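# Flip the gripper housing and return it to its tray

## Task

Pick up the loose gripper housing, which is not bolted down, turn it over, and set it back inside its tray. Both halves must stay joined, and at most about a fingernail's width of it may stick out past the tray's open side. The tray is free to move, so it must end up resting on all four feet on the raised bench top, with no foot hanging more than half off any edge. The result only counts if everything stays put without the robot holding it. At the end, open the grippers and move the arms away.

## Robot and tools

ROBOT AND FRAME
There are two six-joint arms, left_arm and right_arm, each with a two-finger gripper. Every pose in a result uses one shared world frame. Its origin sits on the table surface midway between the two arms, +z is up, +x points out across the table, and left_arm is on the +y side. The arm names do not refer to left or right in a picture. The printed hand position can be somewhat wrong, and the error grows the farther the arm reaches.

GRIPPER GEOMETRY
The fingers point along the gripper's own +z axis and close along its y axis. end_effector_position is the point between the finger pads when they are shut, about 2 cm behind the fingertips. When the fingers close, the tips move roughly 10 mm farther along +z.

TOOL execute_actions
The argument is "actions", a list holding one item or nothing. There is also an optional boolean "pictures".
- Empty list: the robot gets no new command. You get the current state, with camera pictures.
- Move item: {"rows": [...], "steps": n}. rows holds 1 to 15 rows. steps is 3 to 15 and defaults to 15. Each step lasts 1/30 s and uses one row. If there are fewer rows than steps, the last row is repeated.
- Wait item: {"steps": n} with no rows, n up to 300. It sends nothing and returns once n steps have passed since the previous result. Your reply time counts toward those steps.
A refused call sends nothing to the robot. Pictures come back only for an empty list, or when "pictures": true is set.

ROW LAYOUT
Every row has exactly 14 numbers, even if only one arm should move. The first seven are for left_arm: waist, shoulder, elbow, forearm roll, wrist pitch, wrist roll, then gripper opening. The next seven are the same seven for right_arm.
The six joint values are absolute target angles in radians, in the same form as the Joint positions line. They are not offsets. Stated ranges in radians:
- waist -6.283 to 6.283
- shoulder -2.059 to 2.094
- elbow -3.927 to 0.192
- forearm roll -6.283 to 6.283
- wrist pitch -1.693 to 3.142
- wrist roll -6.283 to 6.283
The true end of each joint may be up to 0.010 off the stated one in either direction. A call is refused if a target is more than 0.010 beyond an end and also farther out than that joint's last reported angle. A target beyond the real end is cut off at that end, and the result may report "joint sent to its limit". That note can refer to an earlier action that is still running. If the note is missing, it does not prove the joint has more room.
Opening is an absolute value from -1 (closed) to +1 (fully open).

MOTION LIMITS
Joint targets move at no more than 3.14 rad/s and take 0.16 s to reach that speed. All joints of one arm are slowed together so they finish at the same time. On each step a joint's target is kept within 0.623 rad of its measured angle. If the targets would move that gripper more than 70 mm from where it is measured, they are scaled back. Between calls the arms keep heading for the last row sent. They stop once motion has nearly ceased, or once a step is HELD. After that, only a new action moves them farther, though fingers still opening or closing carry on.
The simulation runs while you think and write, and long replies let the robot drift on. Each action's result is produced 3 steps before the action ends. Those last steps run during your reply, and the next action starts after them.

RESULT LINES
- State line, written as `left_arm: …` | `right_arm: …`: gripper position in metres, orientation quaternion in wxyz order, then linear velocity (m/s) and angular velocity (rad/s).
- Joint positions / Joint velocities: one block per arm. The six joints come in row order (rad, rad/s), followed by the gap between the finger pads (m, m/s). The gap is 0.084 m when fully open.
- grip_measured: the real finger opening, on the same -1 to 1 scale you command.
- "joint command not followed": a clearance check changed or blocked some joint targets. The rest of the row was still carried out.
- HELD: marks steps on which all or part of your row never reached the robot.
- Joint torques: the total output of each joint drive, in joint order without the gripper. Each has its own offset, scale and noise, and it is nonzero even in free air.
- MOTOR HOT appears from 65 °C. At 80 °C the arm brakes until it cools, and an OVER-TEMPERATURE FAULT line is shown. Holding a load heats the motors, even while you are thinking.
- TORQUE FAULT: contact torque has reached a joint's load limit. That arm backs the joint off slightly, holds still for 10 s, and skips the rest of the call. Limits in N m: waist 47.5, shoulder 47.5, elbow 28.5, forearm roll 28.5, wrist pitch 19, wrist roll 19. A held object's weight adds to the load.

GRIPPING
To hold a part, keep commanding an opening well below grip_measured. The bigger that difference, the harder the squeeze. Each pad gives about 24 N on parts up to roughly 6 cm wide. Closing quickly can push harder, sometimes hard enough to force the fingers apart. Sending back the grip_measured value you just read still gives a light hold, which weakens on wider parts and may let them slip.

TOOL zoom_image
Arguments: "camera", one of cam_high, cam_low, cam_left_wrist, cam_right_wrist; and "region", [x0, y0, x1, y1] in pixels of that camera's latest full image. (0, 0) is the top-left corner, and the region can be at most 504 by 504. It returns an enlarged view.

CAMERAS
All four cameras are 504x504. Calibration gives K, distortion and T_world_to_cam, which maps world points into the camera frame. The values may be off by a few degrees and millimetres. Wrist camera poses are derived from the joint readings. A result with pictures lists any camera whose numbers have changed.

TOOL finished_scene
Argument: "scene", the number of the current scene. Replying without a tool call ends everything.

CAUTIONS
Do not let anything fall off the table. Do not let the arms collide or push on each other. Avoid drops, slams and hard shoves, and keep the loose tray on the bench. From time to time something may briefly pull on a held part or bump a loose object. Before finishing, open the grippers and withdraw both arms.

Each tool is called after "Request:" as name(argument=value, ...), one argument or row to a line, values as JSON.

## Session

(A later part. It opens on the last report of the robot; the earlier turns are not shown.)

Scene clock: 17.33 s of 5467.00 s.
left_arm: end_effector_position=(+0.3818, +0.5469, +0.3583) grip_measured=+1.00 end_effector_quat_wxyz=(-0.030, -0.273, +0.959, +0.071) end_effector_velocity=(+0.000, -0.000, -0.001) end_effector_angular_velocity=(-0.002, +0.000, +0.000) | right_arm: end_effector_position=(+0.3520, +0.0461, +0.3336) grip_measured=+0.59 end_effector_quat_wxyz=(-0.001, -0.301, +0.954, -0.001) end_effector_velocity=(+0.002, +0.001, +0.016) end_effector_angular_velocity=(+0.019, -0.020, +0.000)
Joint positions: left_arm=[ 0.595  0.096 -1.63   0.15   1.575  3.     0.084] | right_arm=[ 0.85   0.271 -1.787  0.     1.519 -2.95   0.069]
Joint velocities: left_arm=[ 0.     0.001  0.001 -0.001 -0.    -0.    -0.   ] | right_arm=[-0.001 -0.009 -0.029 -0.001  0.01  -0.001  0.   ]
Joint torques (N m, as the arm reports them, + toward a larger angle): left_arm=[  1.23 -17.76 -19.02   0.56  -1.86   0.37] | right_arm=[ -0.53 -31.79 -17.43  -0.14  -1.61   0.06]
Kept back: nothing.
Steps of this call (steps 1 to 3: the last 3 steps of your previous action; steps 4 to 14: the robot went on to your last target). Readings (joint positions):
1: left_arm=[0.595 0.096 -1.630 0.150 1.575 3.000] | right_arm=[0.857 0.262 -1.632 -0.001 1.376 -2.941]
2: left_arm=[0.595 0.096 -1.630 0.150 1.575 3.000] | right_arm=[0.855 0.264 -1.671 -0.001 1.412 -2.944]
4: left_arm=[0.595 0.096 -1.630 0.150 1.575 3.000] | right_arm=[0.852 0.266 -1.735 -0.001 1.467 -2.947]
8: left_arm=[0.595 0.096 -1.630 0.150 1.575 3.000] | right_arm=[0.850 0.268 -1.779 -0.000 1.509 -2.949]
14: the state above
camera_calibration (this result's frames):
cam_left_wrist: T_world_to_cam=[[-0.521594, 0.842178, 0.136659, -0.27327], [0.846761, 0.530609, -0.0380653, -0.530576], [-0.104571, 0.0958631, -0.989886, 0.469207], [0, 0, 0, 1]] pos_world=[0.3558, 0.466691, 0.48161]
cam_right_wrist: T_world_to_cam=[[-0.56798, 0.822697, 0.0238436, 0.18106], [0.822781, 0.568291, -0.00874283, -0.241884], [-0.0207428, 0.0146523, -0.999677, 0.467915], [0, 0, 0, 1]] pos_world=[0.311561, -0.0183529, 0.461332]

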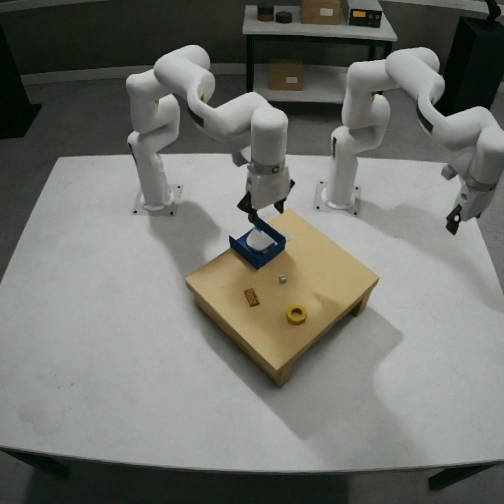

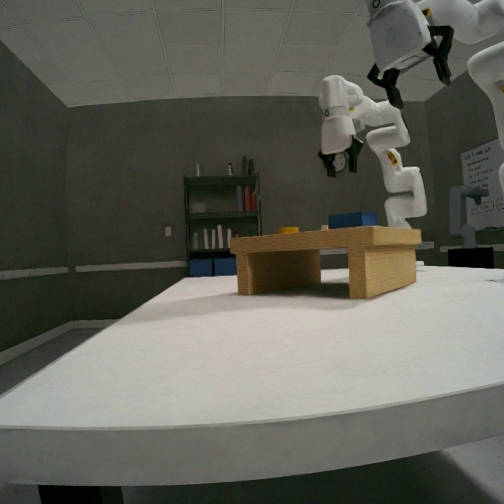

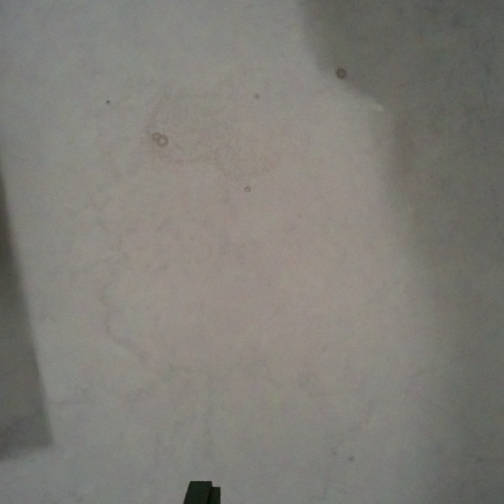

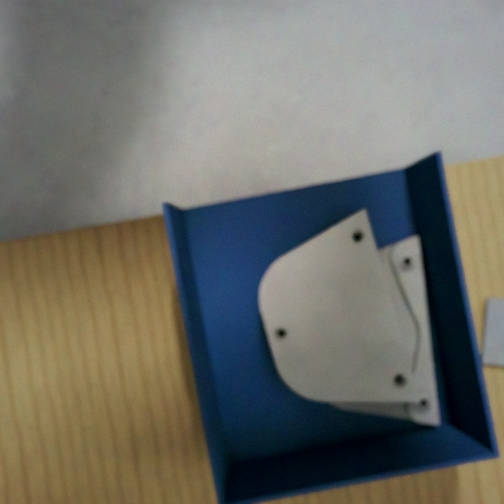

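Request:
execute_actions(
  actions=[
    {"rows":[[0.595,0.096,-1.63,0.15,1.575,3,1,0.8825,0.07,-1.42,0,1.35,-3.18,0.55],[0.595,0.096,-1.63,0.15,1.575,3,1,0.8825,0.07,-1.42,0,1.35,-3.18,0.55],[0.595,0.096,-1.63,0.15,1.575,3,1,0.8825,0.07,-1.42,0,1.35,-3.18,0.55],[0.595,0.096,-1.63,0.15,1.575,3,1,0.8825,0.07,-1.42,0,1.35,-3.18,0.55],[0.595,0.096,-1.63,0.15,1.575,3,1,0.8825,0.07,-1.42,0,1.35,-3.18,0.55],[0.595,0.096,-1.63,0.15,1.575,3,1,0.8825,0.089,-1.241,0,1.152,-3.18,0.55]],"steps":15},
  ],
)

Request:
execute_actions(
  actions=[
    {"steps":14},
  ],
  pictures=true,
)

Scene clock: 18.90 s of 5467.00 s.
left_arm: end_effector_position=(+0.3818, +0.5469, +0.3583) grip_measured=+1.00 end_effector_quat_wxyz=(-0.030, -0.273, +0.959, +0.071) end_effector_velocity=(+0.001, -0.002, -0.000) end_effector_angular_velocity=(-0.001, -0.000, -0.003) | right_arm: end_effector_position=(+0.3125, +0.0261, +0.2526) grip_measured=+0.54 end_effector_quat_wxyz=(-0.000, -0.410, +0.912, -0.000) end_effector_velocity=(-0.097, -0.079, -0.393) end_effector_angular_velocity=(-0.179, +0.165, +0.303)
Joint positions: left_arm=[ 0.595  0.096 -1.63   0.15   1.575  3.     0.084] | right_arm=[ 0.879  0.105 -1.338  0.     1.235 -3.154  0.067]
Joint velocities: left_arm=[-0.003 -0.     0.001 -0.001 -0.    -0.    -0.   ] | right_arm=[ 0.036 -0.07   1.159  0.001 -0.846 -0.267 -0.   ]
Joint torques (N m, as the arm reports them, + toward a larger angle): left_arm=[  1.3  -17.48 -18.98   0.58  -1.83   0.43] | right_arm=[ -1.53 -34.22 -24.13  -0.29  -1.34   0.  ]
Steps of this call (steps 1 to 30: the robot went on to your last target; steps 31 to 35: nothing new was sent; steps 36 to 47: the first 12 steps of this action). Readings (joint positions):
36: left_arm=[0.595 0.096 -1.630 0.150 1.575 3.000] | right_arm=[0.850 0.270 -1.790 -0.000 1.520 -2.950]
37: left_arm=[0.595 0.096 -1.630 0.150 1.575 3.000] | right_arm=[0.850 0.267 -1.785 -0.000 1.517 -2.954]
39: left_arm=[0.595 0.096 -1.630 0.150 1.575 3.000] | right_arm=[0.854 0.242 -1.738 -0.000 1.494 -2.984]
43: left_arm=[0.595 0.096 -1.630 0.150 1.575 3.000] | right_arm=[0.873 0.130 -1.518 0.000 1.377 -3.109]
47: the state above

Scene clock: 19.37 s of 5467.00 s.
left_arm: end_effector_position=(+0.3818, +0.5469, +0.3583) grip_measured=+1.00 end_effector_quat_wxyz=(-0.030, -0.273, +0.959, +0.071) end_effector_velocity=(-0.000, +0.000, +0.000) end_effector_angular_velocity=(+0.000, -0.000, +0.000) | right_arm: end_effector_position=(+0.3056, +0.0212, +0.2262) grip_measured=+0.54 end_effector_quat_wxyz=(+0.000, -0.423, +0.906, +0.000) end_effector_velocity=(-0.002, -0.001, -0.004) end_effector_angular_velocity=(-0.005, +0.004, +0.003)
Joint positions: left_arm=[ 0.595  0.096 -1.63   0.15   1.575  3.     0.084] | right_arm=[ 0.882  0.089 -1.242 -0.     1.152 -3.18   0.067]
Joint velocities: left_arm=[ 0. -0. -0.  0.  0. -0. -0.] | right_arm=[ 0.002 -0.001  0.01  -0.    -0.003 -0.002 -0.   ]
Joint torques (N m, as the arm reports them, + toward a larger angle): left_arm=[  1.44 -17.9  -19.01   0.56  -1.71   0.46] | right_arm=[ -0.5  -26.5  -18.24  -0.48  -1.49   0.18]
Kept back: nothing.
Steps of this call (steps 1 to 3: the last 3 steps of your previous action; steps 4 to 14: the robot went on to your last target). Readings (joint positions):
1: left_arm=[0.595 0.096 -1.630 0.150 1.575 3.000] | right_arm=[0.880 0.102 -1.304 0.000 1.210 -3.162]
2: left_arm=[0.595 0.096 -1.630 0.150 1.575 3.000] | right_arm=[0.881 0.100 -1.280 0.000 1.191 -3.168]
4: left_arm=[0.595 0.096 -1.630 0.150 1.575 3.000] | right_arm=[0.882 0.095 -1.257 0.000 1.170 -3.174]
8: left_arm=[0.595 0.096 -1.630 0.150 1.575 3.000] | right_arm=[0.882 0.089 -1.248 -0.000 1.155 -3.179]
14: the state above
camera_calibration (this result's frames):
cam_left_wrist: T_world_to_cam=[[-0.521594, 0.842178, 0.136659, -0.27327], [0.846761, 0.530609, -0.0380655, -0.530576], [-0.104571, 0.0958629, -0.989887, 0.469207], [0, 0, 0, 1]] pos_world=[0.3558, 0.466691, 0.48161]
cam_right_wrist: T_world_to_cam=[[-0.761864, 0.647276, 0.0244268, 0.240561], [0.647377, 0.762156, -0.00462074, -0.141984], [-0.0216079, 0.0122929, -0.999691, 0.360223], [0, 0, 0, 1]] pos_world=[0.282976, -0.0519233, 0.353579]

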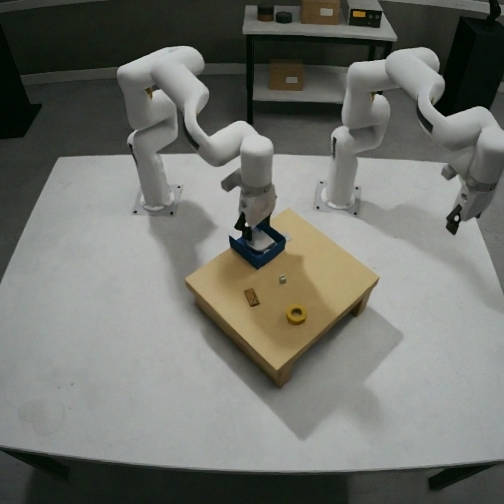

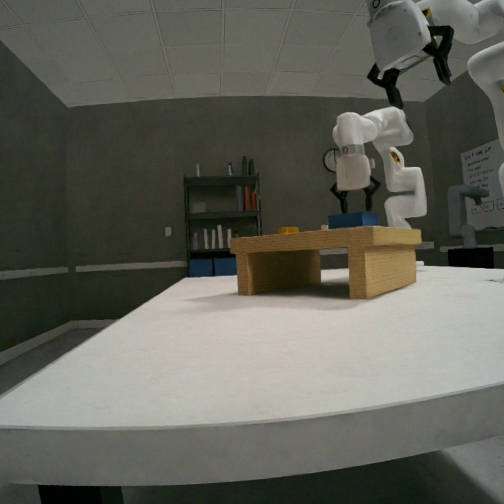

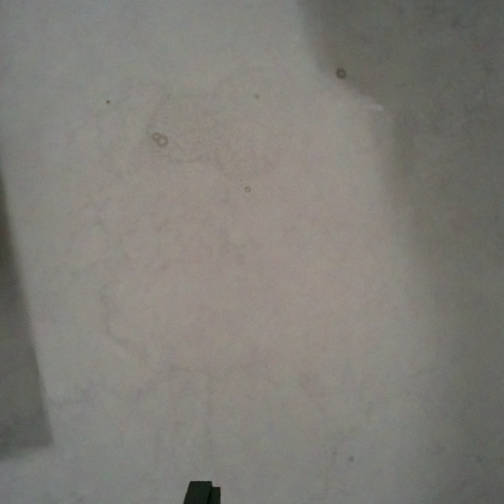

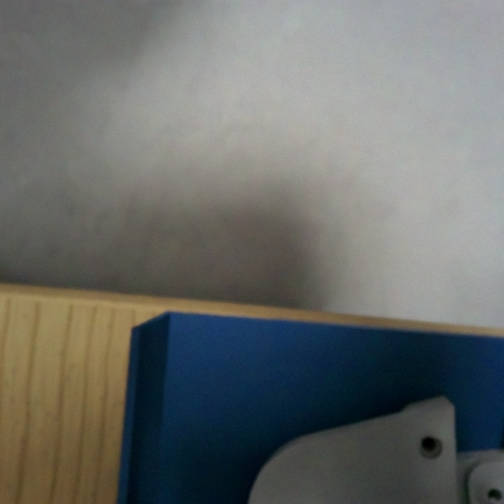

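Request:
execute_actions(
  actions=[
    {"rows":[[0.595,0.096,-1.63,0.15,1.575,3,1,0.875,0.089,-1.241,0,1.152,-3.187,0.45],[0.595,0.096,-1.63,0.15,1.575,3,1,0.875,0.089,-1.241,0,1.152,-3.187,0.45],[0.595,0.096,-1.63,0.15,1.575,3,1,0.875,0.089,-1.241,0,1.152,-3.187,0.45],[0.595,0.096,-1.63,0.15,1.575,3,1,0.875,0.089,-1.241,0,1.152,-3.187,0.45],[0.595,0.096,-1.63,0.15,1.575,3,1,0.875,0.093,-1.231,0,1.138,-3.187,0.45],[0.595,0.096,-1.63,0.15,1.575,3,1,0.875,0.097,-1.221,0,1.124,-3.187,0.45],[0.595,0.096,-1.63,0.15,1.575,3,1,0.875,0.101,-1.212,0,1.111,-3.187,0.45],[0.595,0.096,-1.63,0.15,1.575,3,1,0.875,0.105,-1.203,0,1.098,-3.187,0.45],[0.595,0.096,-1.63,0.15,1.575,3,1,0.875,0.109,-1.194,0,1.085,-3.187,0.45],[0.595,0.096,-1.63,0.15,1.575,3,1,0.875,0.112,-1.185,0,1.073,-3.187,0.45]],"steps":15},
  ],
)

Request:
execute_actions(
  actions=[
    {"steps":8},
  ],
  pictures=true,
)

Scene clock: 24.90 s of 5467.00 s.
left_arm: end_effector_position=(+0.3818, +0.5469, +0.3583) grip_measured=+1.00 end_effector_quat_wxyz=(-0.030, -0.273, +0.959, +0.071) end_effector_velocity=(+0.000, -0.000, +0.000) end_effector_angular_velocity=(+0.001, -0.001, -0.002) | right_arm: end_effector_position=(+0.3078, +0.0183, +0.2042) grip_measured=+0.44 end_effector_quat_wxyz=(-0.001, -0.423, +0.906, -0.000) end_effector_velocity=(-0.012, -0.013, -0.119) end_effector_angular_velocity=(-0.050, +0.045, +0.002)
Joint positions: left_arm=[ 0.595  0.096 -1.63   0.15   1.575  3.     0.084] | right_arm=[ 0.875  0.106 -1.2    0.     1.096 -3.187  0.063]
Joint velocities: left_arm=[-0.002 -0.     0.     0.001 -0.001 -0.    -0.   ] | right_arm=[ 0.     0.096  0.215 -0.001 -0.243 -0.001 -0.   ]
Joint torques (N m, as the arm reports them, + toward a larger angle): left_arm=[  1.22 -17.83 -19.09   0.52  -1.81   0.43] | right_arm=[ -0.52 -30.46 -19.96  -0.01  -1.13   0.09]
Steps of this call (steps 1 to 30: the robot went on to your last target; steps 31 to 90: nothing new was sent; then 2.13 s passed at rest; steps 91 to 102: the first 12 steps of this action). Readings (joint positions):
91: left_arm=[0.595 0.096 -1.630 0.150 1.575 3.000] | right_arm=[0.882 0.089 -1.241 0.000 1.152 -3.180]
92: left_arm=[0.595 0.096 -1.630 0.150 1.575 3.000] | right_arm=[0.881 0.089 -1.241 0.000 1.152 -3.182]
94: left_arm=[0.595 0.096 -1.630 0.150 1.575 3.000] | right_arm=[0.878 0.089 -1.241 -0.000 1.152 -3.184]
98: left_arm=[0.595 0.096 -1.630 0.150 1.575 3.000] | right_arm=[0.875 0.093 -1.231 -0.000 1.136 -3.186]
102: the state above

Scene clock: 25.17 s of 5467.00 s.
left_arm: end_effector_position=(+0.3818, +0.5469, +0.3583) grip_measured=+1.00 end_effector_quat_wxyz=(-0.030, -0.273, +0.959, +0.071) end_effector_velocity=(+0.000, -0.000, +0.000) end_effector_angular_velocity=(+0.002, +0.001, -0.001) | right_arm: end_effector_position=(+0.3082, +0.0187, +0.1976) grip_measured=+0.44 end_effector_quat_wxyz=(+0.001, -0.423, +0.906, +0.000) end_effector_velocity=(+0.000, -0.000, -0.003) end_effector_angular_velocity=(+0.002, -0.002, -0.000)
Joint positions: left_arm=[ 0.595  0.096 -1.63   0.15   1.575  3.     0.084] | right_arm=[ 0.875  0.111 -1.186 -0.     1.074 -3.187  0.063]
Joint velocities: left_arm=[-0.001  0.    -0.     0.002 -0.    -0.    -0.   ] | right_arm=[-0.     0.001  0.007 -0.    -0.011  0.    -0.   ]
Joint torques (N m, as the arm reports them, + toward a larger angle): left_arm=[  1.43 -17.74 -19.01   0.64  -1.76   0.5 ] | right_arm=[ -0.35 -27.71 -17.65  -0.61  -1.37  -0.04]
Kept back: nothing.
Steps of this call (steps 1 to 3: the last 3 steps of your previous action; steps 4 to 8: the robot went on to your last target). Readings (joint positions):
1: left_arm=[0.595 0.096 -1.630 0.150 1.575 3.000] | right_arm=[0.875 0.109 -1.194 0.000 1.089 -3.187]
2: left_arm=[0.595 0.096 -1.630 0.150 1.575 3.000] | right_arm=[0.875 0.111 -1.190 0.000 1.084 -3.187]
4: left_arm=[0.595 0.096 -1.630 0.150 1.575 3.000] | right_arm=[0.875 0.112 -1.187 0.000 1.078 -3.187]
8: the state above
camera_calibration (this result's frames):
cam_left_wrist: T_world_to_cam=[[-0.521594, 0.842178, 0.136659, -0.27327], [0.846761, 0.530609, -0.0380655, -0.530576], [-0.104571, 0.095863, -0.989886, 0.469207], [0, 0, 0, 1]] pos_world=[0.3558, 0.466691, 0.48161]
cam_right_wrist: T_world_to_cam=[[-0.76173, 0.647434, 0.0244221, 0.244883], [0.647536, 0.762021, -0.00451389, -0.141928], [-0.0215326, 0.0123759, -0.999692, 0.331718], [0, 0, 0, 1]] pos_world=[0.28558, -0.0544987, 0.324994]

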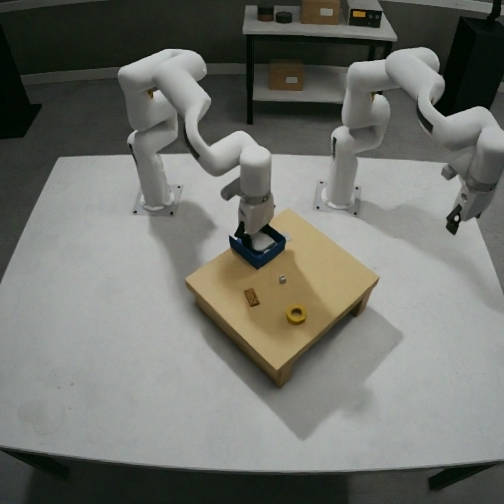

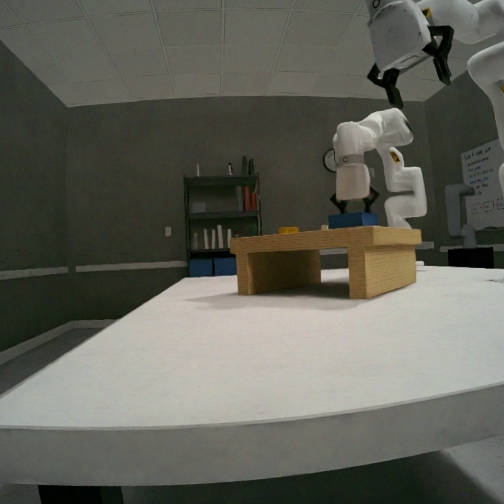

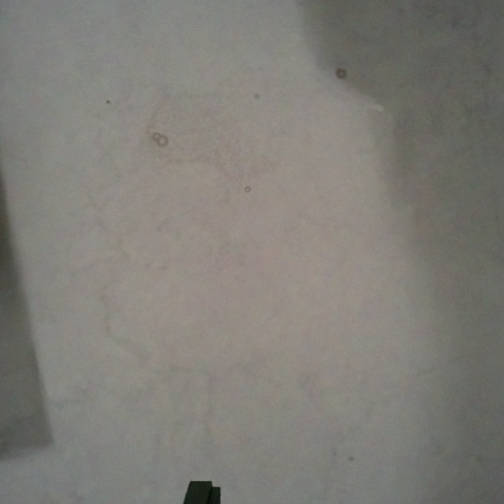

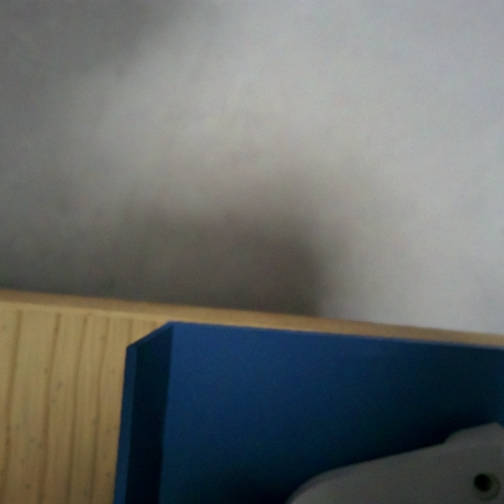

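Request:
execute_actions(
  actions=[
    {"rows":[[0.595,0.096,-1.63,0.15,1.575,3,1,0.875,0.112,-1.185,0,1.073,-3.187,0.35],[0.595,0.096,-1.63,0.15,1.575,3,1,0.875,0.112,-1.185,0,1.073,-3.187,0.25],[0.595,0.096,-1.63,0.15,1.575,3,1,0.875,0.112,-1.185,0,1.073,-3.187,0.15],[0.595,0.096,-1.63,0.15,1.575,3,1,0.875,0.112,-1.185,0,1.073,-3.187,0.0],[0.595,0.096,-1.63,0.15,1.575,3,1,0.875,0.112,-1.185,0,1.073,-3.187,-0.3],[0.595,0.096,-1.63,0.15,1.575,3,1,0.875,0.112,-1.185,0,1.073,-3.187,-0.6]],"steps":14},
  ],
)

Request:
execute_actions(
  actions=[
    {"rows":[[0.595,0.096,-1.63,0.15,1.575,3,1,0.875,0.105,-1.203,0,1.098,-3.187,-0.6],[0.595,0.096,-1.63,0.15,1.575,3,1,0.875,0.097,-1.221,0,1.124,-3.187,-0.6],[0.595,0.096,-1.63,0.15,1.575,3,1,0.875,0.089,-1.241,0,1.152,-3.187,-0.6],[0.595,0.096,-1.63,0.15,1.575,3,1,0.875,0.08,-1.3,0,1.22,-3.187,-0.6],[0.595,0.096,-1.63,0.15,1.575,3,1,0.875,0.08,-1.3,0,1.22,-3.187,-0.6],[0.595,0.096,-1.63,0.15,1.575,3,1,0.875,0.07,-1.42,0,1.35,-3.187,-0.6]],"steps":15},
  ],
)

Request:
execute_actions(
  actions=[
    {"steps":10},
  ],
  pictures=true,
)

Scene clock: 25.87 s of 5467.00 s.
left_arm: end_effector_position=(+0.3818, +0.5469, +0.3583) grip_measured=+1.00 end_effector_quat_wxyz=(-0.030, -0.273, +0.959, +0.071) end_effector_velocity=(-0.000, +0.000, -0.000) end_effector_angular_velocity=(+0.002, +0.002, +0.000) | right_arm: end_effector_position=(+0.3096, +0.0209, +0.2018) grip_measured=-0.45 end_effector_quat_wxyz=(+0.006, -0.423, +0.906, +0.002) end_effector_velocity=(-0.001, +0.000, +0.000) end_effector_angular_velocity=(+0.001, +0.000, +0.000)
Joint positions: left_arm=[ 0.595  0.096 -1.63   0.15   1.575  3.     0.084] | right_arm=[ 0.876  0.108 -1.192  0.     1.072 -3.187  0.024]
Joint velocities: left_arm=[-0.     0.     0.     0.003  0.001 -0.    -0.   ] | right_arm=[ 0.001 -0.002  0.002  0.001 -0.    -0.    -0.014]
Joint torques (N m, as the arm reports them, + toward a larger angle): left_arm=[  1.24 -17.64 -19.22   0.5   -1.86   0.49] | right_arm=[ -4.18 -12.58  -8.42  -0.7   -0.06  -0.03]
Steps of this call (steps 1 to 10: the robot went on to your last target; steps 11 to 21: the first 11 steps of this action). Readings (joint positions):
11: left_arm=[0.595 0.096 -1.630 0.150 1.575 3.000] | right_arm=[0.875 0.112 -1.185 -0.000 1.073 -3.187]
12: left_arm=[0.595 0.096 -1.630 0.150 1.575 3.000] | right_arm=[0.875 0.112 -1.185 -0.000 1.073 -3.187]
14: left_arm=[0.595 0.096 -1.630 0.150 1.575 3.000] | right_arm=[0.875 0.112 -1.185 -0.000 1.073 -3.187]
18: left_arm=[0.595 0.096 -1.630 0.150 1.575 3.000] | right_arm=[0.876 0.109 -1.190 0.000 1.072 -3.187]
21: the state above

Scene clock: 26.37 s of 5467.00 s.
left_arm: end_effector_position=(+0.3818, +0.5469, +0.3583) grip_measured=+1.00 end_effector_quat_wxyz=(-0.030, -0.273, +0.959, +0.071) end_effector_velocity=(+0.000, -0.001, +0.000) end_effector_angular_velocity=(-0.001, -0.000, -0.001) | right_arm: end_effector_position=(+0.3105, +0.0206, +0.2851) grip_measured=-0.62 end_effector_quat_wxyz=(+0.002, -0.423, +0.906, +0.001) end_effector_velocity=(+0.006, +0.010, +0.212) end_effector_angular_velocity=(+0.098, -0.091, +0.006)
Joint positions: left_arm=[ 0.595  0.096 -1.63   0.15   1.575  3.     0.084] | right_arm=[ 0.874  0.073 -1.391 -0.     1.314 -3.187  0.017]
Joint velocities: left_arm=[-0.001 -0.     0.    -0.001  0.    -0.    -0.   ] | right_arm=[ 0.006 -0.101 -0.452 -0.     0.419 -0.    -0.   ]
Joint torques (N m, as the arm reports them, + toward a larger angle): left_arm=[  1.6  -17.62 -19.27   0.63  -1.79   0.46] | right_arm=[ -1.32 -15.94 -10.84  -0.27  -1.15   0.09]
Steps of this call (steps 1 to 3: the last 3 steps of your previous action; steps 4 to 15: the first 12 steps of this action). Readings (joint positions):
4: left_arm=[0.595 0.096 -1.630 0.150 1.575 3.000] | right_arm=[0.876 0.108 -1.191 0.000 1.072 -3.187]
5: left_arm=[0.595 0.096 -1.630 0.150 1.575 3.000] | right_arm=[0.876 0.108 -1.193 0.000 1.076 -3.187]
7: left_arm=[0.595 0.096 -1.630 0.150 1.575 3.000] | right_arm=[0.875 0.105 -1.203 0.000 1.100 -3.187]
11: left_arm=[0.595 0.096 -1.630 0.150 1.575 3.000] | right_arm=[0.874 0.093 -1.281 -0.000 1.210 -3.187]
15: the state above

Scene clock: 26.70 s of 5467.00 s.
left_arm: end_effector_position=(+0.3818, +0.5469, +0.3583) grip_measured=+1.00 end_effector_quat_wxyz=(-0.030, -0.273, +0.959, +0.071) end_effector_velocity=(-0.000, +0.001, -0.000) end_effector_angular_velocity=(-0.001, +0.001, +0.002) | right_arm: end_effector_position=(+0.3088, +0.0193, +0.2948) grip_measured=-0.62 end_effector_quat_wxyz=(-0.001, -0.423, +0.906, -0.001) end_effector_velocity=(+0.002, +0.003, +0.013) end_effector_angular_velocity=(+0.017, -0.016, +0.001)
Joint positions: left_arm=[ 0.595  0.096 -1.63   0.15   1.575  3.     0.084] | right_arm=[ 0.875  0.071 -1.418  0.     1.349 -3.187  0.017]
Joint velocities: left_arm=[ 0.002  0.001  0.    -0.     0.001 -0.     0.   ] | right_arm=[ 0.001 -0.009 -0.02  -0.     0.006  0.    -0.   ]
Joint torques (N m, as the arm reports them, + toward a larger angle): left_arm=[  1.41 -17.49 -19.19   0.66  -1.79   0.43] | right_arm=[ -0.79 -26.39 -17.88  -0.35  -1.33   0.18]
Kept back: nothing.
Steps of this call (steps 1 to 3: the last 3 steps of your previous action; steps 4 to 10: the robot went on to your last target). Readings (joint positions):
1: left_arm=[0.595 0.096 -1.630 0.150 1.575 3.000] | right_arm=[0.874 0.071 -1.403 -0.000 1.325 -3.187]
2: left_arm=[0.595 0.096 -1.630 0.150 1.575 3.000] | right_arm=[0.875 0.070 -1.409 -0.000 1.334 -3.187]
4: left_arm=[0.595 0.096 -1.630 0.150 1.575 3.000] | right_arm=[0.875 0.071 -1.413 -0.000 1.343 -3.187]
8: left_arm=[0.595 0.096 -1.630 0.150 1.575 3.000] | right_arm=[0.875 0.072 -1.416 0.000 1.349 -3.187]
10: the state above
camera_calibration (this result's frames):
cam_left_wrist: T_world_to_cam=[[-0.521594, 0.842178, 0.136659, -0.27327], [0.846761, 0.530609, -0.0380653, -0.530576], [-0.10457, 0.095863, -0.989887, 0.469207], [0, 0, 0, 1]] pos_world=[0.3558, 0.466691, 0.48161]
cam_right_wrist: T_world_to_cam=[[-0.761597, 0.647585, 0.0245696, 0.242511], [0.647605, 0.761932, -0.00823216, -0.141281], [-0.0240514, 0.0096418, -0.999664, 0.429681], [0, 0, 0, 1]] pos_world=[0.286525, -0.0535429, 0.422415]

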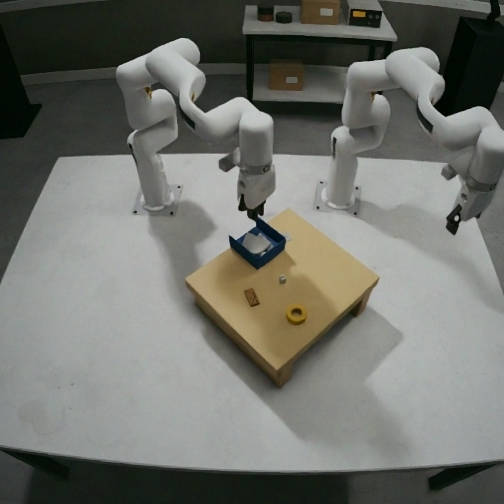

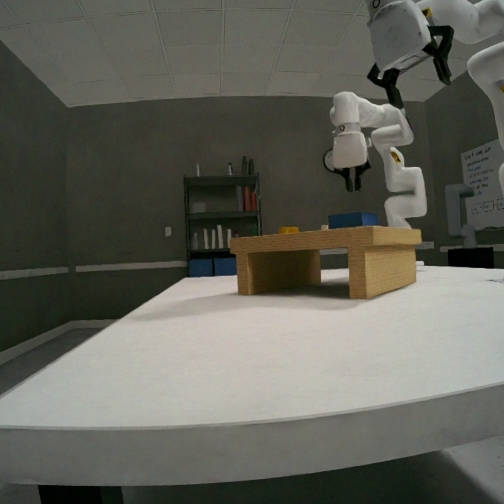

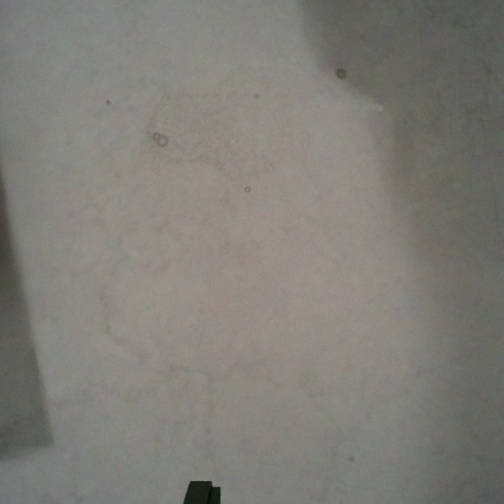

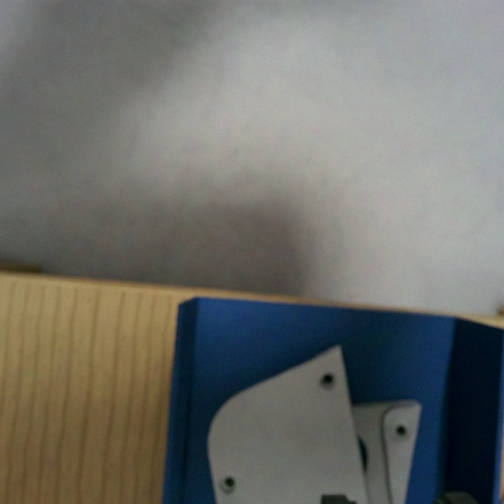

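Request:
execute_actions(
  actions=[
    {"rows":[[0.595,0.096,-1.63,0.15,1.575,3,1,0.85,0.27,-1.79,0,1.52,-2.95,0.5]],"steps":15},
  ],
)

Request:
execute_actions(
  actions=[
    {"steps":16},
  ],
  pictures=true,
)

Scene clock: 28.23 s of 5467.00 s.
left_arm: end_effector_position=(+0.3818, +0.5469, +0.3583) grip_measured=+1.00 end_effector_quat_wxyz=(-0.030, -0.273, +0.959, +0.071) end_effector_velocity=(+0.000, +0.000, +0.000) end_effector_angular_velocity=(+0.001, -0.001, -0.001) | right_arm: end_effector_position=(+0.3506, +0.0452, +0.3335) grip_measured=+0.49 end_effector_quat_wxyz=(+0.000, -0.308, +0.952, +0.000) end_effector_velocity=(+0.014, +0.010, +0.010) end_effector_angular_velocity=(-0.028, +0.029, -0.164)
Joint positions: left_arm=[ 0.595  0.096 -1.63   0.15   1.575  3.     0.084] | right_arm=[ 0.851  0.26  -1.771 -0.     1.51  -2.963  0.065]
Joint velocities: left_arm=[-0.    -0.    -0.     0.    -0.001  0.    -0.   ] | right_arm=[-0.007  0.122 -0.205  0.002  0.123  0.157  0.   ]
Joint torques (N m, as the arm reports them, + toward a larger angle): left_arm=[  1.22 -17.75 -19.22   0.6   -1.79   0.52] | right_arm=[ -0.7  -33.77 -17.47  -0.81  -1.38   0.03]
Steps of this call (steps 1 to 30: the robot went on to your last target; steps 31 to 34: nothing new was sent; steps 35 to 46: the first 12 steps of this action). Readings (joint positions):
35: left_arm=[0.595 0.096 -1.630 0.150 1.575 3.000] | right_arm=[0.875 0.070 -1.420 0.000 1.350 -3.187]
36: left_arm=[0.595 0.096 -1.630 0.150 1.575 3.000] | right_arm=[0.875 0.073 -1.425 0.000 1.353 -3.183]
38: left_arm=[0.595 0.096 -1.630 0.150 1.575 3.000] | right_arm=[0.872 0.098 -1.471 0.000 1.376 -3.152]
42: left_arm=[0.595 0.096 -1.630 0.150 1.575 3.000] | right_arm=[0.857 0.214 -1.689 -0.000 1.471 -3.017]
46: the state above

Scene clock: 28.77 s of 5467.00 s.
left_arm: end_effector_position=(+0.3818, +0.5469, +0.3583) grip_measured=+1.00 end_effector_quat_wxyz=(-0.030, -0.273, +0.959, +0.071) end_effector_velocity=(-0.000, +0.000, +0.000) end_effector_angular_velocity=(-0.000, +0.000, +0.000) | right_arm: end_effector_position=(+0.3521, +0.0462, +0.3354) grip_measured=+0.49 end_effector_quat_wxyz=(-0.000, -0.301, +0.954, -0.000) end_effector_velocity=(+0.000, +0.000, -0.000) end_effector_angular_velocity=(+0.001, +0.001, -0.001)
Joint positions: left_arm=[ 0.595  0.096 -1.63   0.15   1.575  3.     0.084] | right_arm=[ 0.85   0.27  -1.79   0.     1.52  -2.95   0.065]
Joint velocities: left_arm=[ 0.    -0.    -0.    -0.     0.001  0.     0.   ] | right_arm=[-0.001  0.002 -0.002  0.001 -0.     0.001  0.   ]
Joint torques (N m, as the arm reports them, + toward a larger angle): left_arm=[  1.25 -17.61 -19.12   0.6   -1.84   0.58] | right_arm=[ -0.23 -31.65 -17.46  -0.09  -1.51  -0.21]
Kept back: nothing.
Steps of this call (steps 1 to 3: the last 3 steps of your previous action; steps 4 to 16: the robot went on to your last target). Readings (joint positions):
1: left_arm=[0.595 0.096 -1.630 0.150 1.575 3.000] | right_arm=[0.851 0.263 -1.777 -0.000 1.513 -2.959]
2: left_arm=[0.595 0.096 -1.630 0.150 1.575 3.000] | right_arm=[0.851 0.266 -1.780 0.000 1.516 -2.956]
4: left_arm=[0.595 0.096 -1.630 0.150 1.575 3.000] | right_arm=[0.850 0.268 -1.785 0.000 1.518 -2.953]
8: left_arm=[0.595 0.096 -1.630 0.150 1.575 3.000] | right_arm=[0.850 0.269 -1.788 0.000 1.520 -2.951]
16: the state above
camera_calibration (this result's frames):
cam_left_wrist: T_world_to_cam=[[-0.521594, 0.842178, 0.136659, -0.27327], [0.846761, 0.53061, -0.0380653, -0.530576], [-0.10457, 0.0958631, -0.989887, 0.469207], [0, 0, 0, 1]] pos_world=[0.3558, 0.466691, 0.48161]
cam_right_wrist: T_world_to_cam=[[-0.568074, 0.822614, 0.024465, 0.180844], [0.822768, 0.568349, -0.00563994, -0.243147], [-0.0185442, 0.0169252, -0.999685, 0.468851], [0, 0, 0, 1]] pos_world=[0.311481, -0.0185078, 0.462908]

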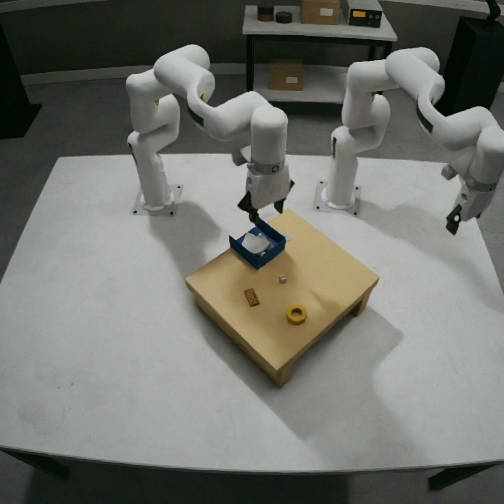

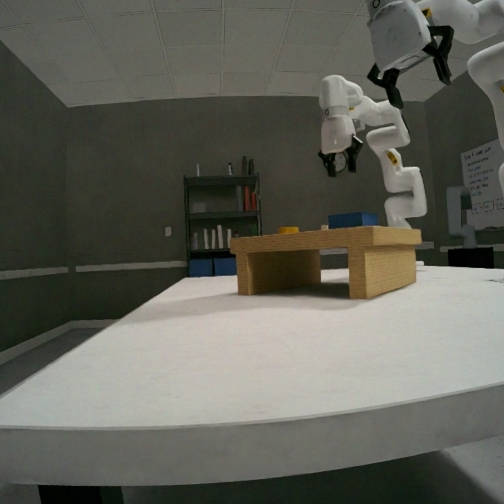

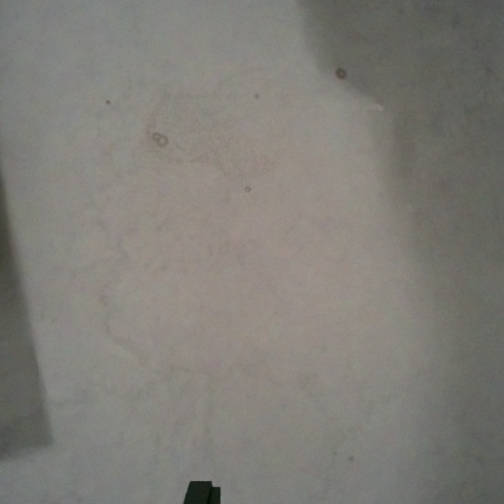

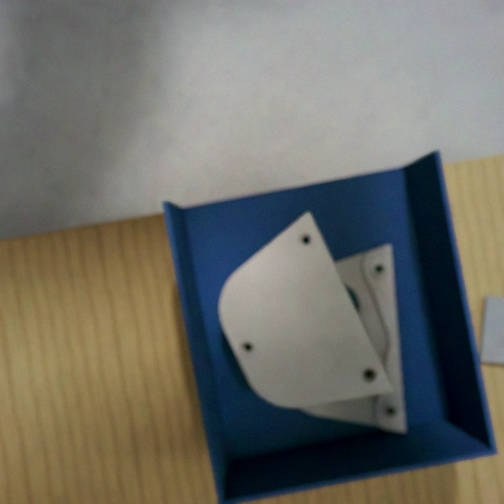

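Request:
execute_actions(
  actions=[
    {"rows":[[0.595,0.096,-1.63,0.15,1.575,3,1,0.863,0.15,-1.5,0,1.35,-3.377,0.45],[0.595,0.096,-1.63,0.15,1.575,3,1,0.863,0.15,-1.5,0,1.35,-3.377,0.45],[0.595,0.096,-1.63,0.15,1.575,3,1,0.863,0.15,-1.5,0,1.35,-3.377,0.45],[0.595,0.096,-1.63,0.15,1.575,3,1,0.863,0.15,-1.5,0,1.35,-3.377,0.45],[0.595,0.096,-1.63,0.15,1.575,3,1,0.863,0.15,-1.5,0,1.35,-3.377,0.45],[0.595,0.096,-1.63,0.15,1.575,3,1,0.863,0.165,-1.337,0,1.172,-3.377,0.45]],"steps":15},
  ],
)

Request:
execute_actions(
  actions=[
    {"steps":14},
  ],
  pictures=true,
)

Scene clock: 29.80 s of 5467.00 s.
left_arm: end_effector_position=(+0.3818, +0.5469, +0.3583) grip_measured=+1.00 end_effector_quat_wxyz=(-0.030, -0.273, +0.959, +0.071) end_effector_velocity=(+0.000, -0.001, -0.000) end_effector_angular_velocity=(-0.000, -0.000, -0.002) | right_arm: end_effector_position=(+0.3312, +0.0333, +0.2457) grip_measured=+0.44 end_effector_quat_wxyz=(-0.004, -0.486, +0.874, -0.001) end_effector_velocity=(-0.068, -0.060, -0.332) end_effector_angular_velocity=(-0.105, +0.106, +0.383)
Joint positions: left_arm=[ 0.595  0.096 -1.63   0.15   1.575  3.     0.084] | right_arm=[ 0.862  0.177 -1.412  0.     1.243 -3.342  0.063]
Joint velocities: left_arm=[-0.001  0.     0.    -0.    -0.     0.    -0.   ] | right_arm=[ 0.015 -0.059  0.996  0.002 -0.787 -0.369 -0.   ]
Joint torques (N m, as the arm reports them, + toward a larger angle): left_arm=[  1.39 -17.7  -19.38   0.78  -1.86   0.52] | right_arm=[ -0.66 -37.91 -24.84  -0.47  -1.61   0.06]
Steps of this call (steps 1 to 15: the robot went on to your last target; steps 16 to 19: nothing new was sent; steps 20 to 31: the first 12 steps of this action). Readings (joint positions):
20: left_arm=[0.595 0.096 -1.630 0.150 1.575 3.000] | right_arm=[0.850 0.270 -1.790 -0.000 1.520 -2.950]
21: left_arm=[0.595 0.096 -1.630 0.150 1.575 3.000] | right_arm=[0.850 0.268 -1.787 -0.000 1.517 -2.956]
23: left_arm=[0.595 0.096 -1.630 0.150 1.575 3.000] | right_arm=[0.851 0.255 -1.755 -0.000 1.498 -3.005]
27: left_arm=[0.595 0.096 -1.630 0.150 1.575 3.000] | right_arm=[0.859 0.192 -1.584 0.000 1.385 -3.236]
31: the state above

Scene clock: 30.27 s of 5467.00 s.
left_arm: end_effector_position=(+0.3818, +0.5469, +0.3583) grip_measured=+1.00 end_effector_quat_wxyz=(-0.030, -0.273, +0.959, +0.071) end_effector_velocity=(+0.000, -0.000, -0.000) end_effector_angular_velocity=(-0.001, -0.000, -0.000) | right_arm: end_effector_position=(+0.3279, +0.0308, +0.2263) grip_measured=+0.44 end_effector_quat_wxyz=(+0.000, -0.502, +0.865, +0.000) end_effector_velocity=(-0.002, -0.000, -0.003) end_effector_angular_velocity=(-0.003, +0.004, +0.004)
Joint positions: left_arm=[ 0.595  0.096 -1.63   0.15   1.575  3.     0.084] | right_arm=[ 0.863  0.165 -1.338 -0.     1.172 -3.377  0.063]
Joint velocities: left_arm=[-0.    -0.     0.001 -0.001 -0.    -0.     0.   ] | right_arm=[ 0.002  0.001  0.008  0.001 -0.003 -0.002 -0.   ]
Joint torques (N m, as the arm reports them, + toward a larger angle): left_arm=[  1.41 -17.63 -19.16   0.63  -1.72   0.47] | right_arm=[ -0.2  -29.61 -18.2   -0.35  -1.46   0.17]
Kept back: nothing.
Steps of this call (steps 1 to 3: the last 3 steps of your previous action; steps 4 to 14: the robot went on to your last target). Readings (joint positions):
1: left_arm=[0.595 0.096 -1.630 0.150 1.575 3.000] | right_arm=[0.862 0.175 -1.384 0.000 1.221 -3.353]
2: left_arm=[0.595 0.096 -1.630 0.150 1.575 3.000] | right_arm=[0.862 0.174 -1.366 0.000 1.205 -3.361]
4: left_arm=[0.595 0.096 -1.630 0.150 1.575 3.000] | right_arm=[0.863 0.169 -1.350 0.000 1.187 -3.369]
8: left_arm=[0.595 0.096 -1.630 0.150 1.575 3.000] | right_arm=[0.863 0.165 -1.343 -0.000 1.175 -3.375]
14: the state above
camera_calibration (this result's frames):
cam_left_wrist: T_world_to_cam=[[-0.521594, 0.842178, 0.136659, -0.27327], [0.846761, 0.530609, -0.0380654, -0.530576], [-0.104571, 0.0958631, -0.989886, 0.469207], [0, 0, 0, 1]] pos_world=[0.3558, 0.466691, 0.48161]
cam_right_wrist: T_world_to_cam=[[-0.864171, 0.502614, 0.0242632, 0.289411], [0.502656, 0.864473, -0.00475509, -0.119382], [-0.0233649, 0.00808686, -0.999694, 0.361379], [0, 0, 0, 1]] pos_world=[0.318552, -0.0451818, 0.353679]

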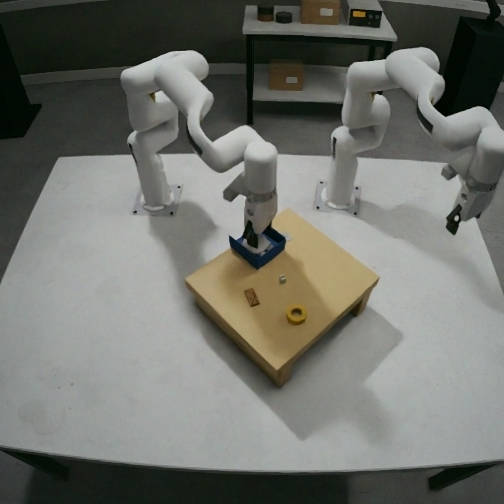

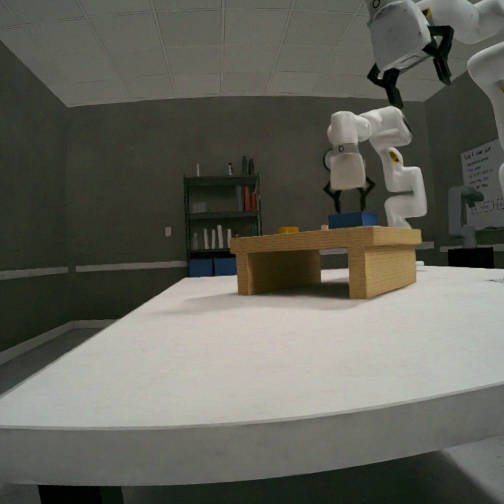

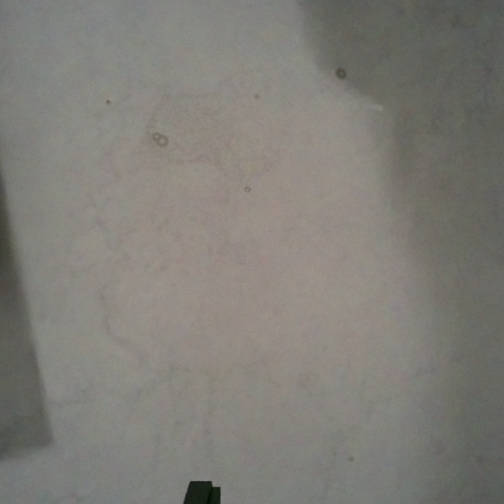

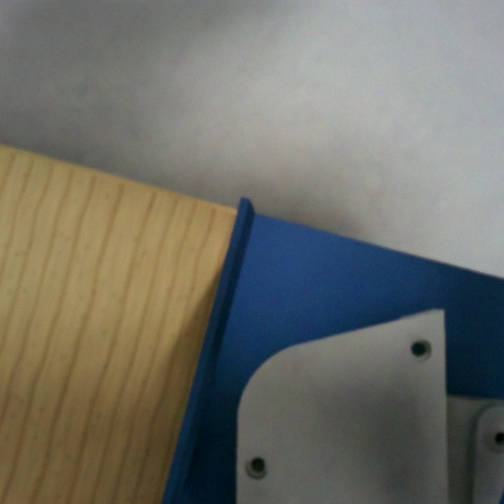

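Request:
execute_actions(
  actions=[
    {"rows":[[0.595,0.096,-1.63,0.15,1.575,3,1,0.866,0.165,-1.337,0,1.172,-3.374,0.45],[0.595,0.096,-1.63,0.15,1.575,3,1,0.866,0.169,-1.327,0,1.158,-3.374,0.45],[0.595,0.096,-1.63,0.15,1.575,3,1,0.866,0.173,-1.317,0,1.144,-3.374,0.45],[0.595,0.096,-1.63,0.15,1.575,3,1,0.866,0.177,-1.307,0,1.13,-3.374,0.45],[0.595,0.096,-1.63,0.15,1.575,3,1,0.866,0.181,-1.297,0,1.116,-3.374,0.45],[0.595,0.096,-1.63,0.15,1.575,3,1,0.866,0.185,-1.287,0,1.102,-3.374,0.45],[0.595,0.096,-1.63,0.15,1.575,3,1,0.866,0.189,-1.277,0,1.088,-3.374,0.45],[0.595,0.096,-1.63,0.15,1.575,3,1,0.866,0.194,-1.267,0,1.073,-3.374,0.45]],"steps":15},
  ],
)

Request:
execute_actions(
  actions=[
    {"rows":[[0.595,0.096,-1.63,0.15,1.575,3,1,0.866,0.194,-1.267,0,1.073,-3.374,0.45],[0.595,0.096,-1.63,0.15,1.575,3,1,0.866,0.194,-1.267,0,1.073,-3.374,0.45],[0.595,0.096,-1.63,0.15,1.575,3,1,0.866,0.194,-1.267,0,1.073,-3.374,0.45],[0.595,0.096,-1.63,0.15,1.575,3,1,0.866,0.194,-1.267,0,1.073,-3.374,0.45],[0.595,0.096,-1.63,0.15,1.575,3,1,0.866,0.194,-1.267,0,1.073,-3.374,0.35],[0.595,0.096,-1.63,0.15,1.575,3,1,0.866,0.194,-1.267,0,1.073,-3.374,0.25],[0.595,0.096,-1.63,0.15,1.575,3,1,0.866,0.194,-1.267,0,1.073,-3.374,0.15],[0.595,0.096,-1.63,0.15,1.575,3,1,0.866,0.194,-1.267,0,1.073,-3.374,0.0],[0.595,0.096,-1.63,0.15,1.575,3,1,0.866,0.194,-1.267,0,1.073,-3.374,-0.2]],"steps":15},
  ],
)

Request:
execute_actions(
  actions=[
    {"steps":8},
  ],
)

Scene clock: 30.97 s of 5467.00 s.
left_arm: end_effector_position=(+0.3818, +0.5469, +0.3583) grip_measured=+1.00 end_effector_quat_wxyz=(-0.030, -0.273, +0.959, +0.071) end_effector_velocity=(+0.000, -0.000, +0.001) end_effector_angular_velocity=(+0.001, -0.001, -0.001) | right_arm: end_effector_position=(+0.3267, +0.0313, +0.1924) grip_measured=+0.45 end_effector_quat_wxyz=(-0.001, -0.502, +0.865, -0.001) end_effector_velocity=(+0.036, +0.019, +0.015) end_effector_angular_velocity=(+0.107, -0.119, -0.014)
Joint positions: left_arm=[ 0.595  0.096 -1.63   0.15   1.575  3.     0.084] | right_arm=[ 0.866  0.191 -1.274 -0.001  1.085 -3.374  0.063]
Joint velocities: left_arm=[-0.001 -0.    -0.001  0.    -0.     0.001 -0.   ] | right_arm=[-0.02  -0.008  0.003 -0.016 -0.155  0.002 -0.004]
Joint torques (N m, as the arm reports them, + toward a larger angle): left_arm=[  1.14 -17.57 -19.     0.73  -1.79   0.58] | right_arm=[  1.83 -26.67 -14.16   0.37  -0.77   0.01]
Steps of this call (steps 1 to 9: the robot went on to your last target; steps 10 to 21: the first 12 steps of this action). Readings (joint positions):
10: left_arm=[0.595 0.096 -1.630 0.150 1.575 3.000] | right_arm=[0.863 0.165 -1.337 -0.000 1.172 -3.377]
11: left_arm=[0.595 0.096 -1.630 0.150 1.575 3.000] | right_arm=[0.863 0.165 -1.337 -0.000 1.172 -3.376]
13: left_arm=[0.595 0.096 -1.630 0.150 1.575 3.000] | right_arm=[0.865 0.166 -1.332 -0.000 1.163 -3.375]
17: left_arm=[0.595 0.096 -1.630 0.150 1.575 3.000] | right_arm=[0.866 0.179 -1.302 0.000 1.123 -3.374]
21: the state above

Scene clock: 31.47 s of 5467.00 s.
left_arm: end_effector_position=(+0.3818, +0.5469, +0.3583) grip_measured=+1.00 end_effector_quat_wxyz=(-0.030, -0.273, +0.959, +0.071) end_effector_velocity=(-0.000, +0.001, +0.000) end_effector_angular_velocity=(-0.000, +0.000, +0.001) | right_arm: end_effector_position=(+0.3267, +0.0317, +0.1890) grip_measured=-0.20 end_effector_quat_wxyz=(+0.000, -0.502, +0.865, -0.000) end_effector_velocity=(+0.002, -0.000, +0.002) end_effector_angular_velocity=(+0.004, -0.003, -0.003)
Joint positions: left_arm=[ 0.595  0.096 -1.63   0.15   1.575  3.     0.084] | right_arm=[ 0.866  0.194 -1.267 -0.     1.073 -3.374  0.035]
Joint velocities: left_arm=[ 0.002  0.    -0.001 -0.     0.001  0.     0.   ] | right_arm=[-0.003 -0.003 -0.002  0.001 -0.    -0.    -0.017]
Joint torques (N m, as the arm reports them, + toward a larger angle): left_arm=[  1.23 -17.57 -19.2    0.55  -1.9    0.42] | right_arm=[ -0.1  -29.65 -17.38  -0.03  -1.39   0.06]
Steps of this call (steps 1 to 3: the last 3 steps of your previous action; steps 4 to 15: the first 12 steps of this action). Readings (joint positions):
4: left_arm=[0.595 0.096 -1.630 0.150 1.575 3.000] | right_arm=[0.866 0.193 -1.268 0.000 1.076 -3.374]
5: left_arm=[0.595 0.096 -1.630 0.150 1.575 3.000] | right_arm=[0.866 0.194 -1.267 0.000 1.075 -3.374]
7: left_arm=[0.595 0.096 -1.630 0.150 1.575 3.000] | right_arm=[0.866 0.194 -1.267 0.000 1.074 -3.374]
11: left_arm=[0.595 0.096 -1.630 0.150 1.575 3.000] | right_arm=[0.866 0.194 -1.267 0.000 1.073 -3.374]
15: the state above

Scene clock: 31.73 s of 5467.00 s.
left_arm: end_effector_position=(+0.3818, +0.5469, +0.3583) grip_measured=+1.00 end_effector_quat_wxyz=(-0.030, -0.273, +0.959, +0.071) end_effector_velocity=(+0.000, +0.000, +0.000) end_effector_angular_velocity=(+0.000, -0.001, +0.000) | right_arm: end_effector_position=(+0.3267, +0.0317, +0.1890) grip_measured=-0.21 end_effector_quat_wxyz=(+0.000, -0.502, +0.865, -0.000) end_effector_velocity=(-0.001, -0.000, -0.001) end_effector_angular_velocity=(-0.002, +0.002, +0.000)
Joint positions: left_arm=[ 0.595  0.096 -1.63   0.15   1.575  3.     0.084] | right_arm=[ 0.866  0.194 -1.267 -0.     1.073 -3.374  0.035]
Joint velocities: left_arm=[ 0. -0. -0. -0. -0. -0.  0.] | right_arm=[ 0.001  0.001  0.001  0.    -0.     0.    -0.   ]
Joint torques (N m, as the arm reports them, + toward a larger angle): left_arm=[  1.32 -17.67 -19.07   0.64  -1.79   0.45] | right_arm=[ -0.08 -30.03 -17.37  -0.36  -1.64   0.13]
Kept back: nothing.
Steps of this call (steps 1 to 3: the last 3 steps of your previous action; steps 4 to 8: the robot went on to your last target). Readings (joint positions):
1: left_arm=[0.595 0.096 -1.630 0.150 1.575 3.000] | right_arm=[0.866 0.194 -1.267 -0.000 1.073 -3.374]
2: left_arm=[0.595 0.096 -1.630 0.150 1.575 3.000] | right_arm=[0.866 0.194 -1.267 -0.000 1.073 -3.374]
4: left_arm=[0.595 0.096 -1.630 0.150 1.575 3.000] | right_arm=[0.866 0.194 -1.267 -0.000 1.073 -3.374]
8: the state above


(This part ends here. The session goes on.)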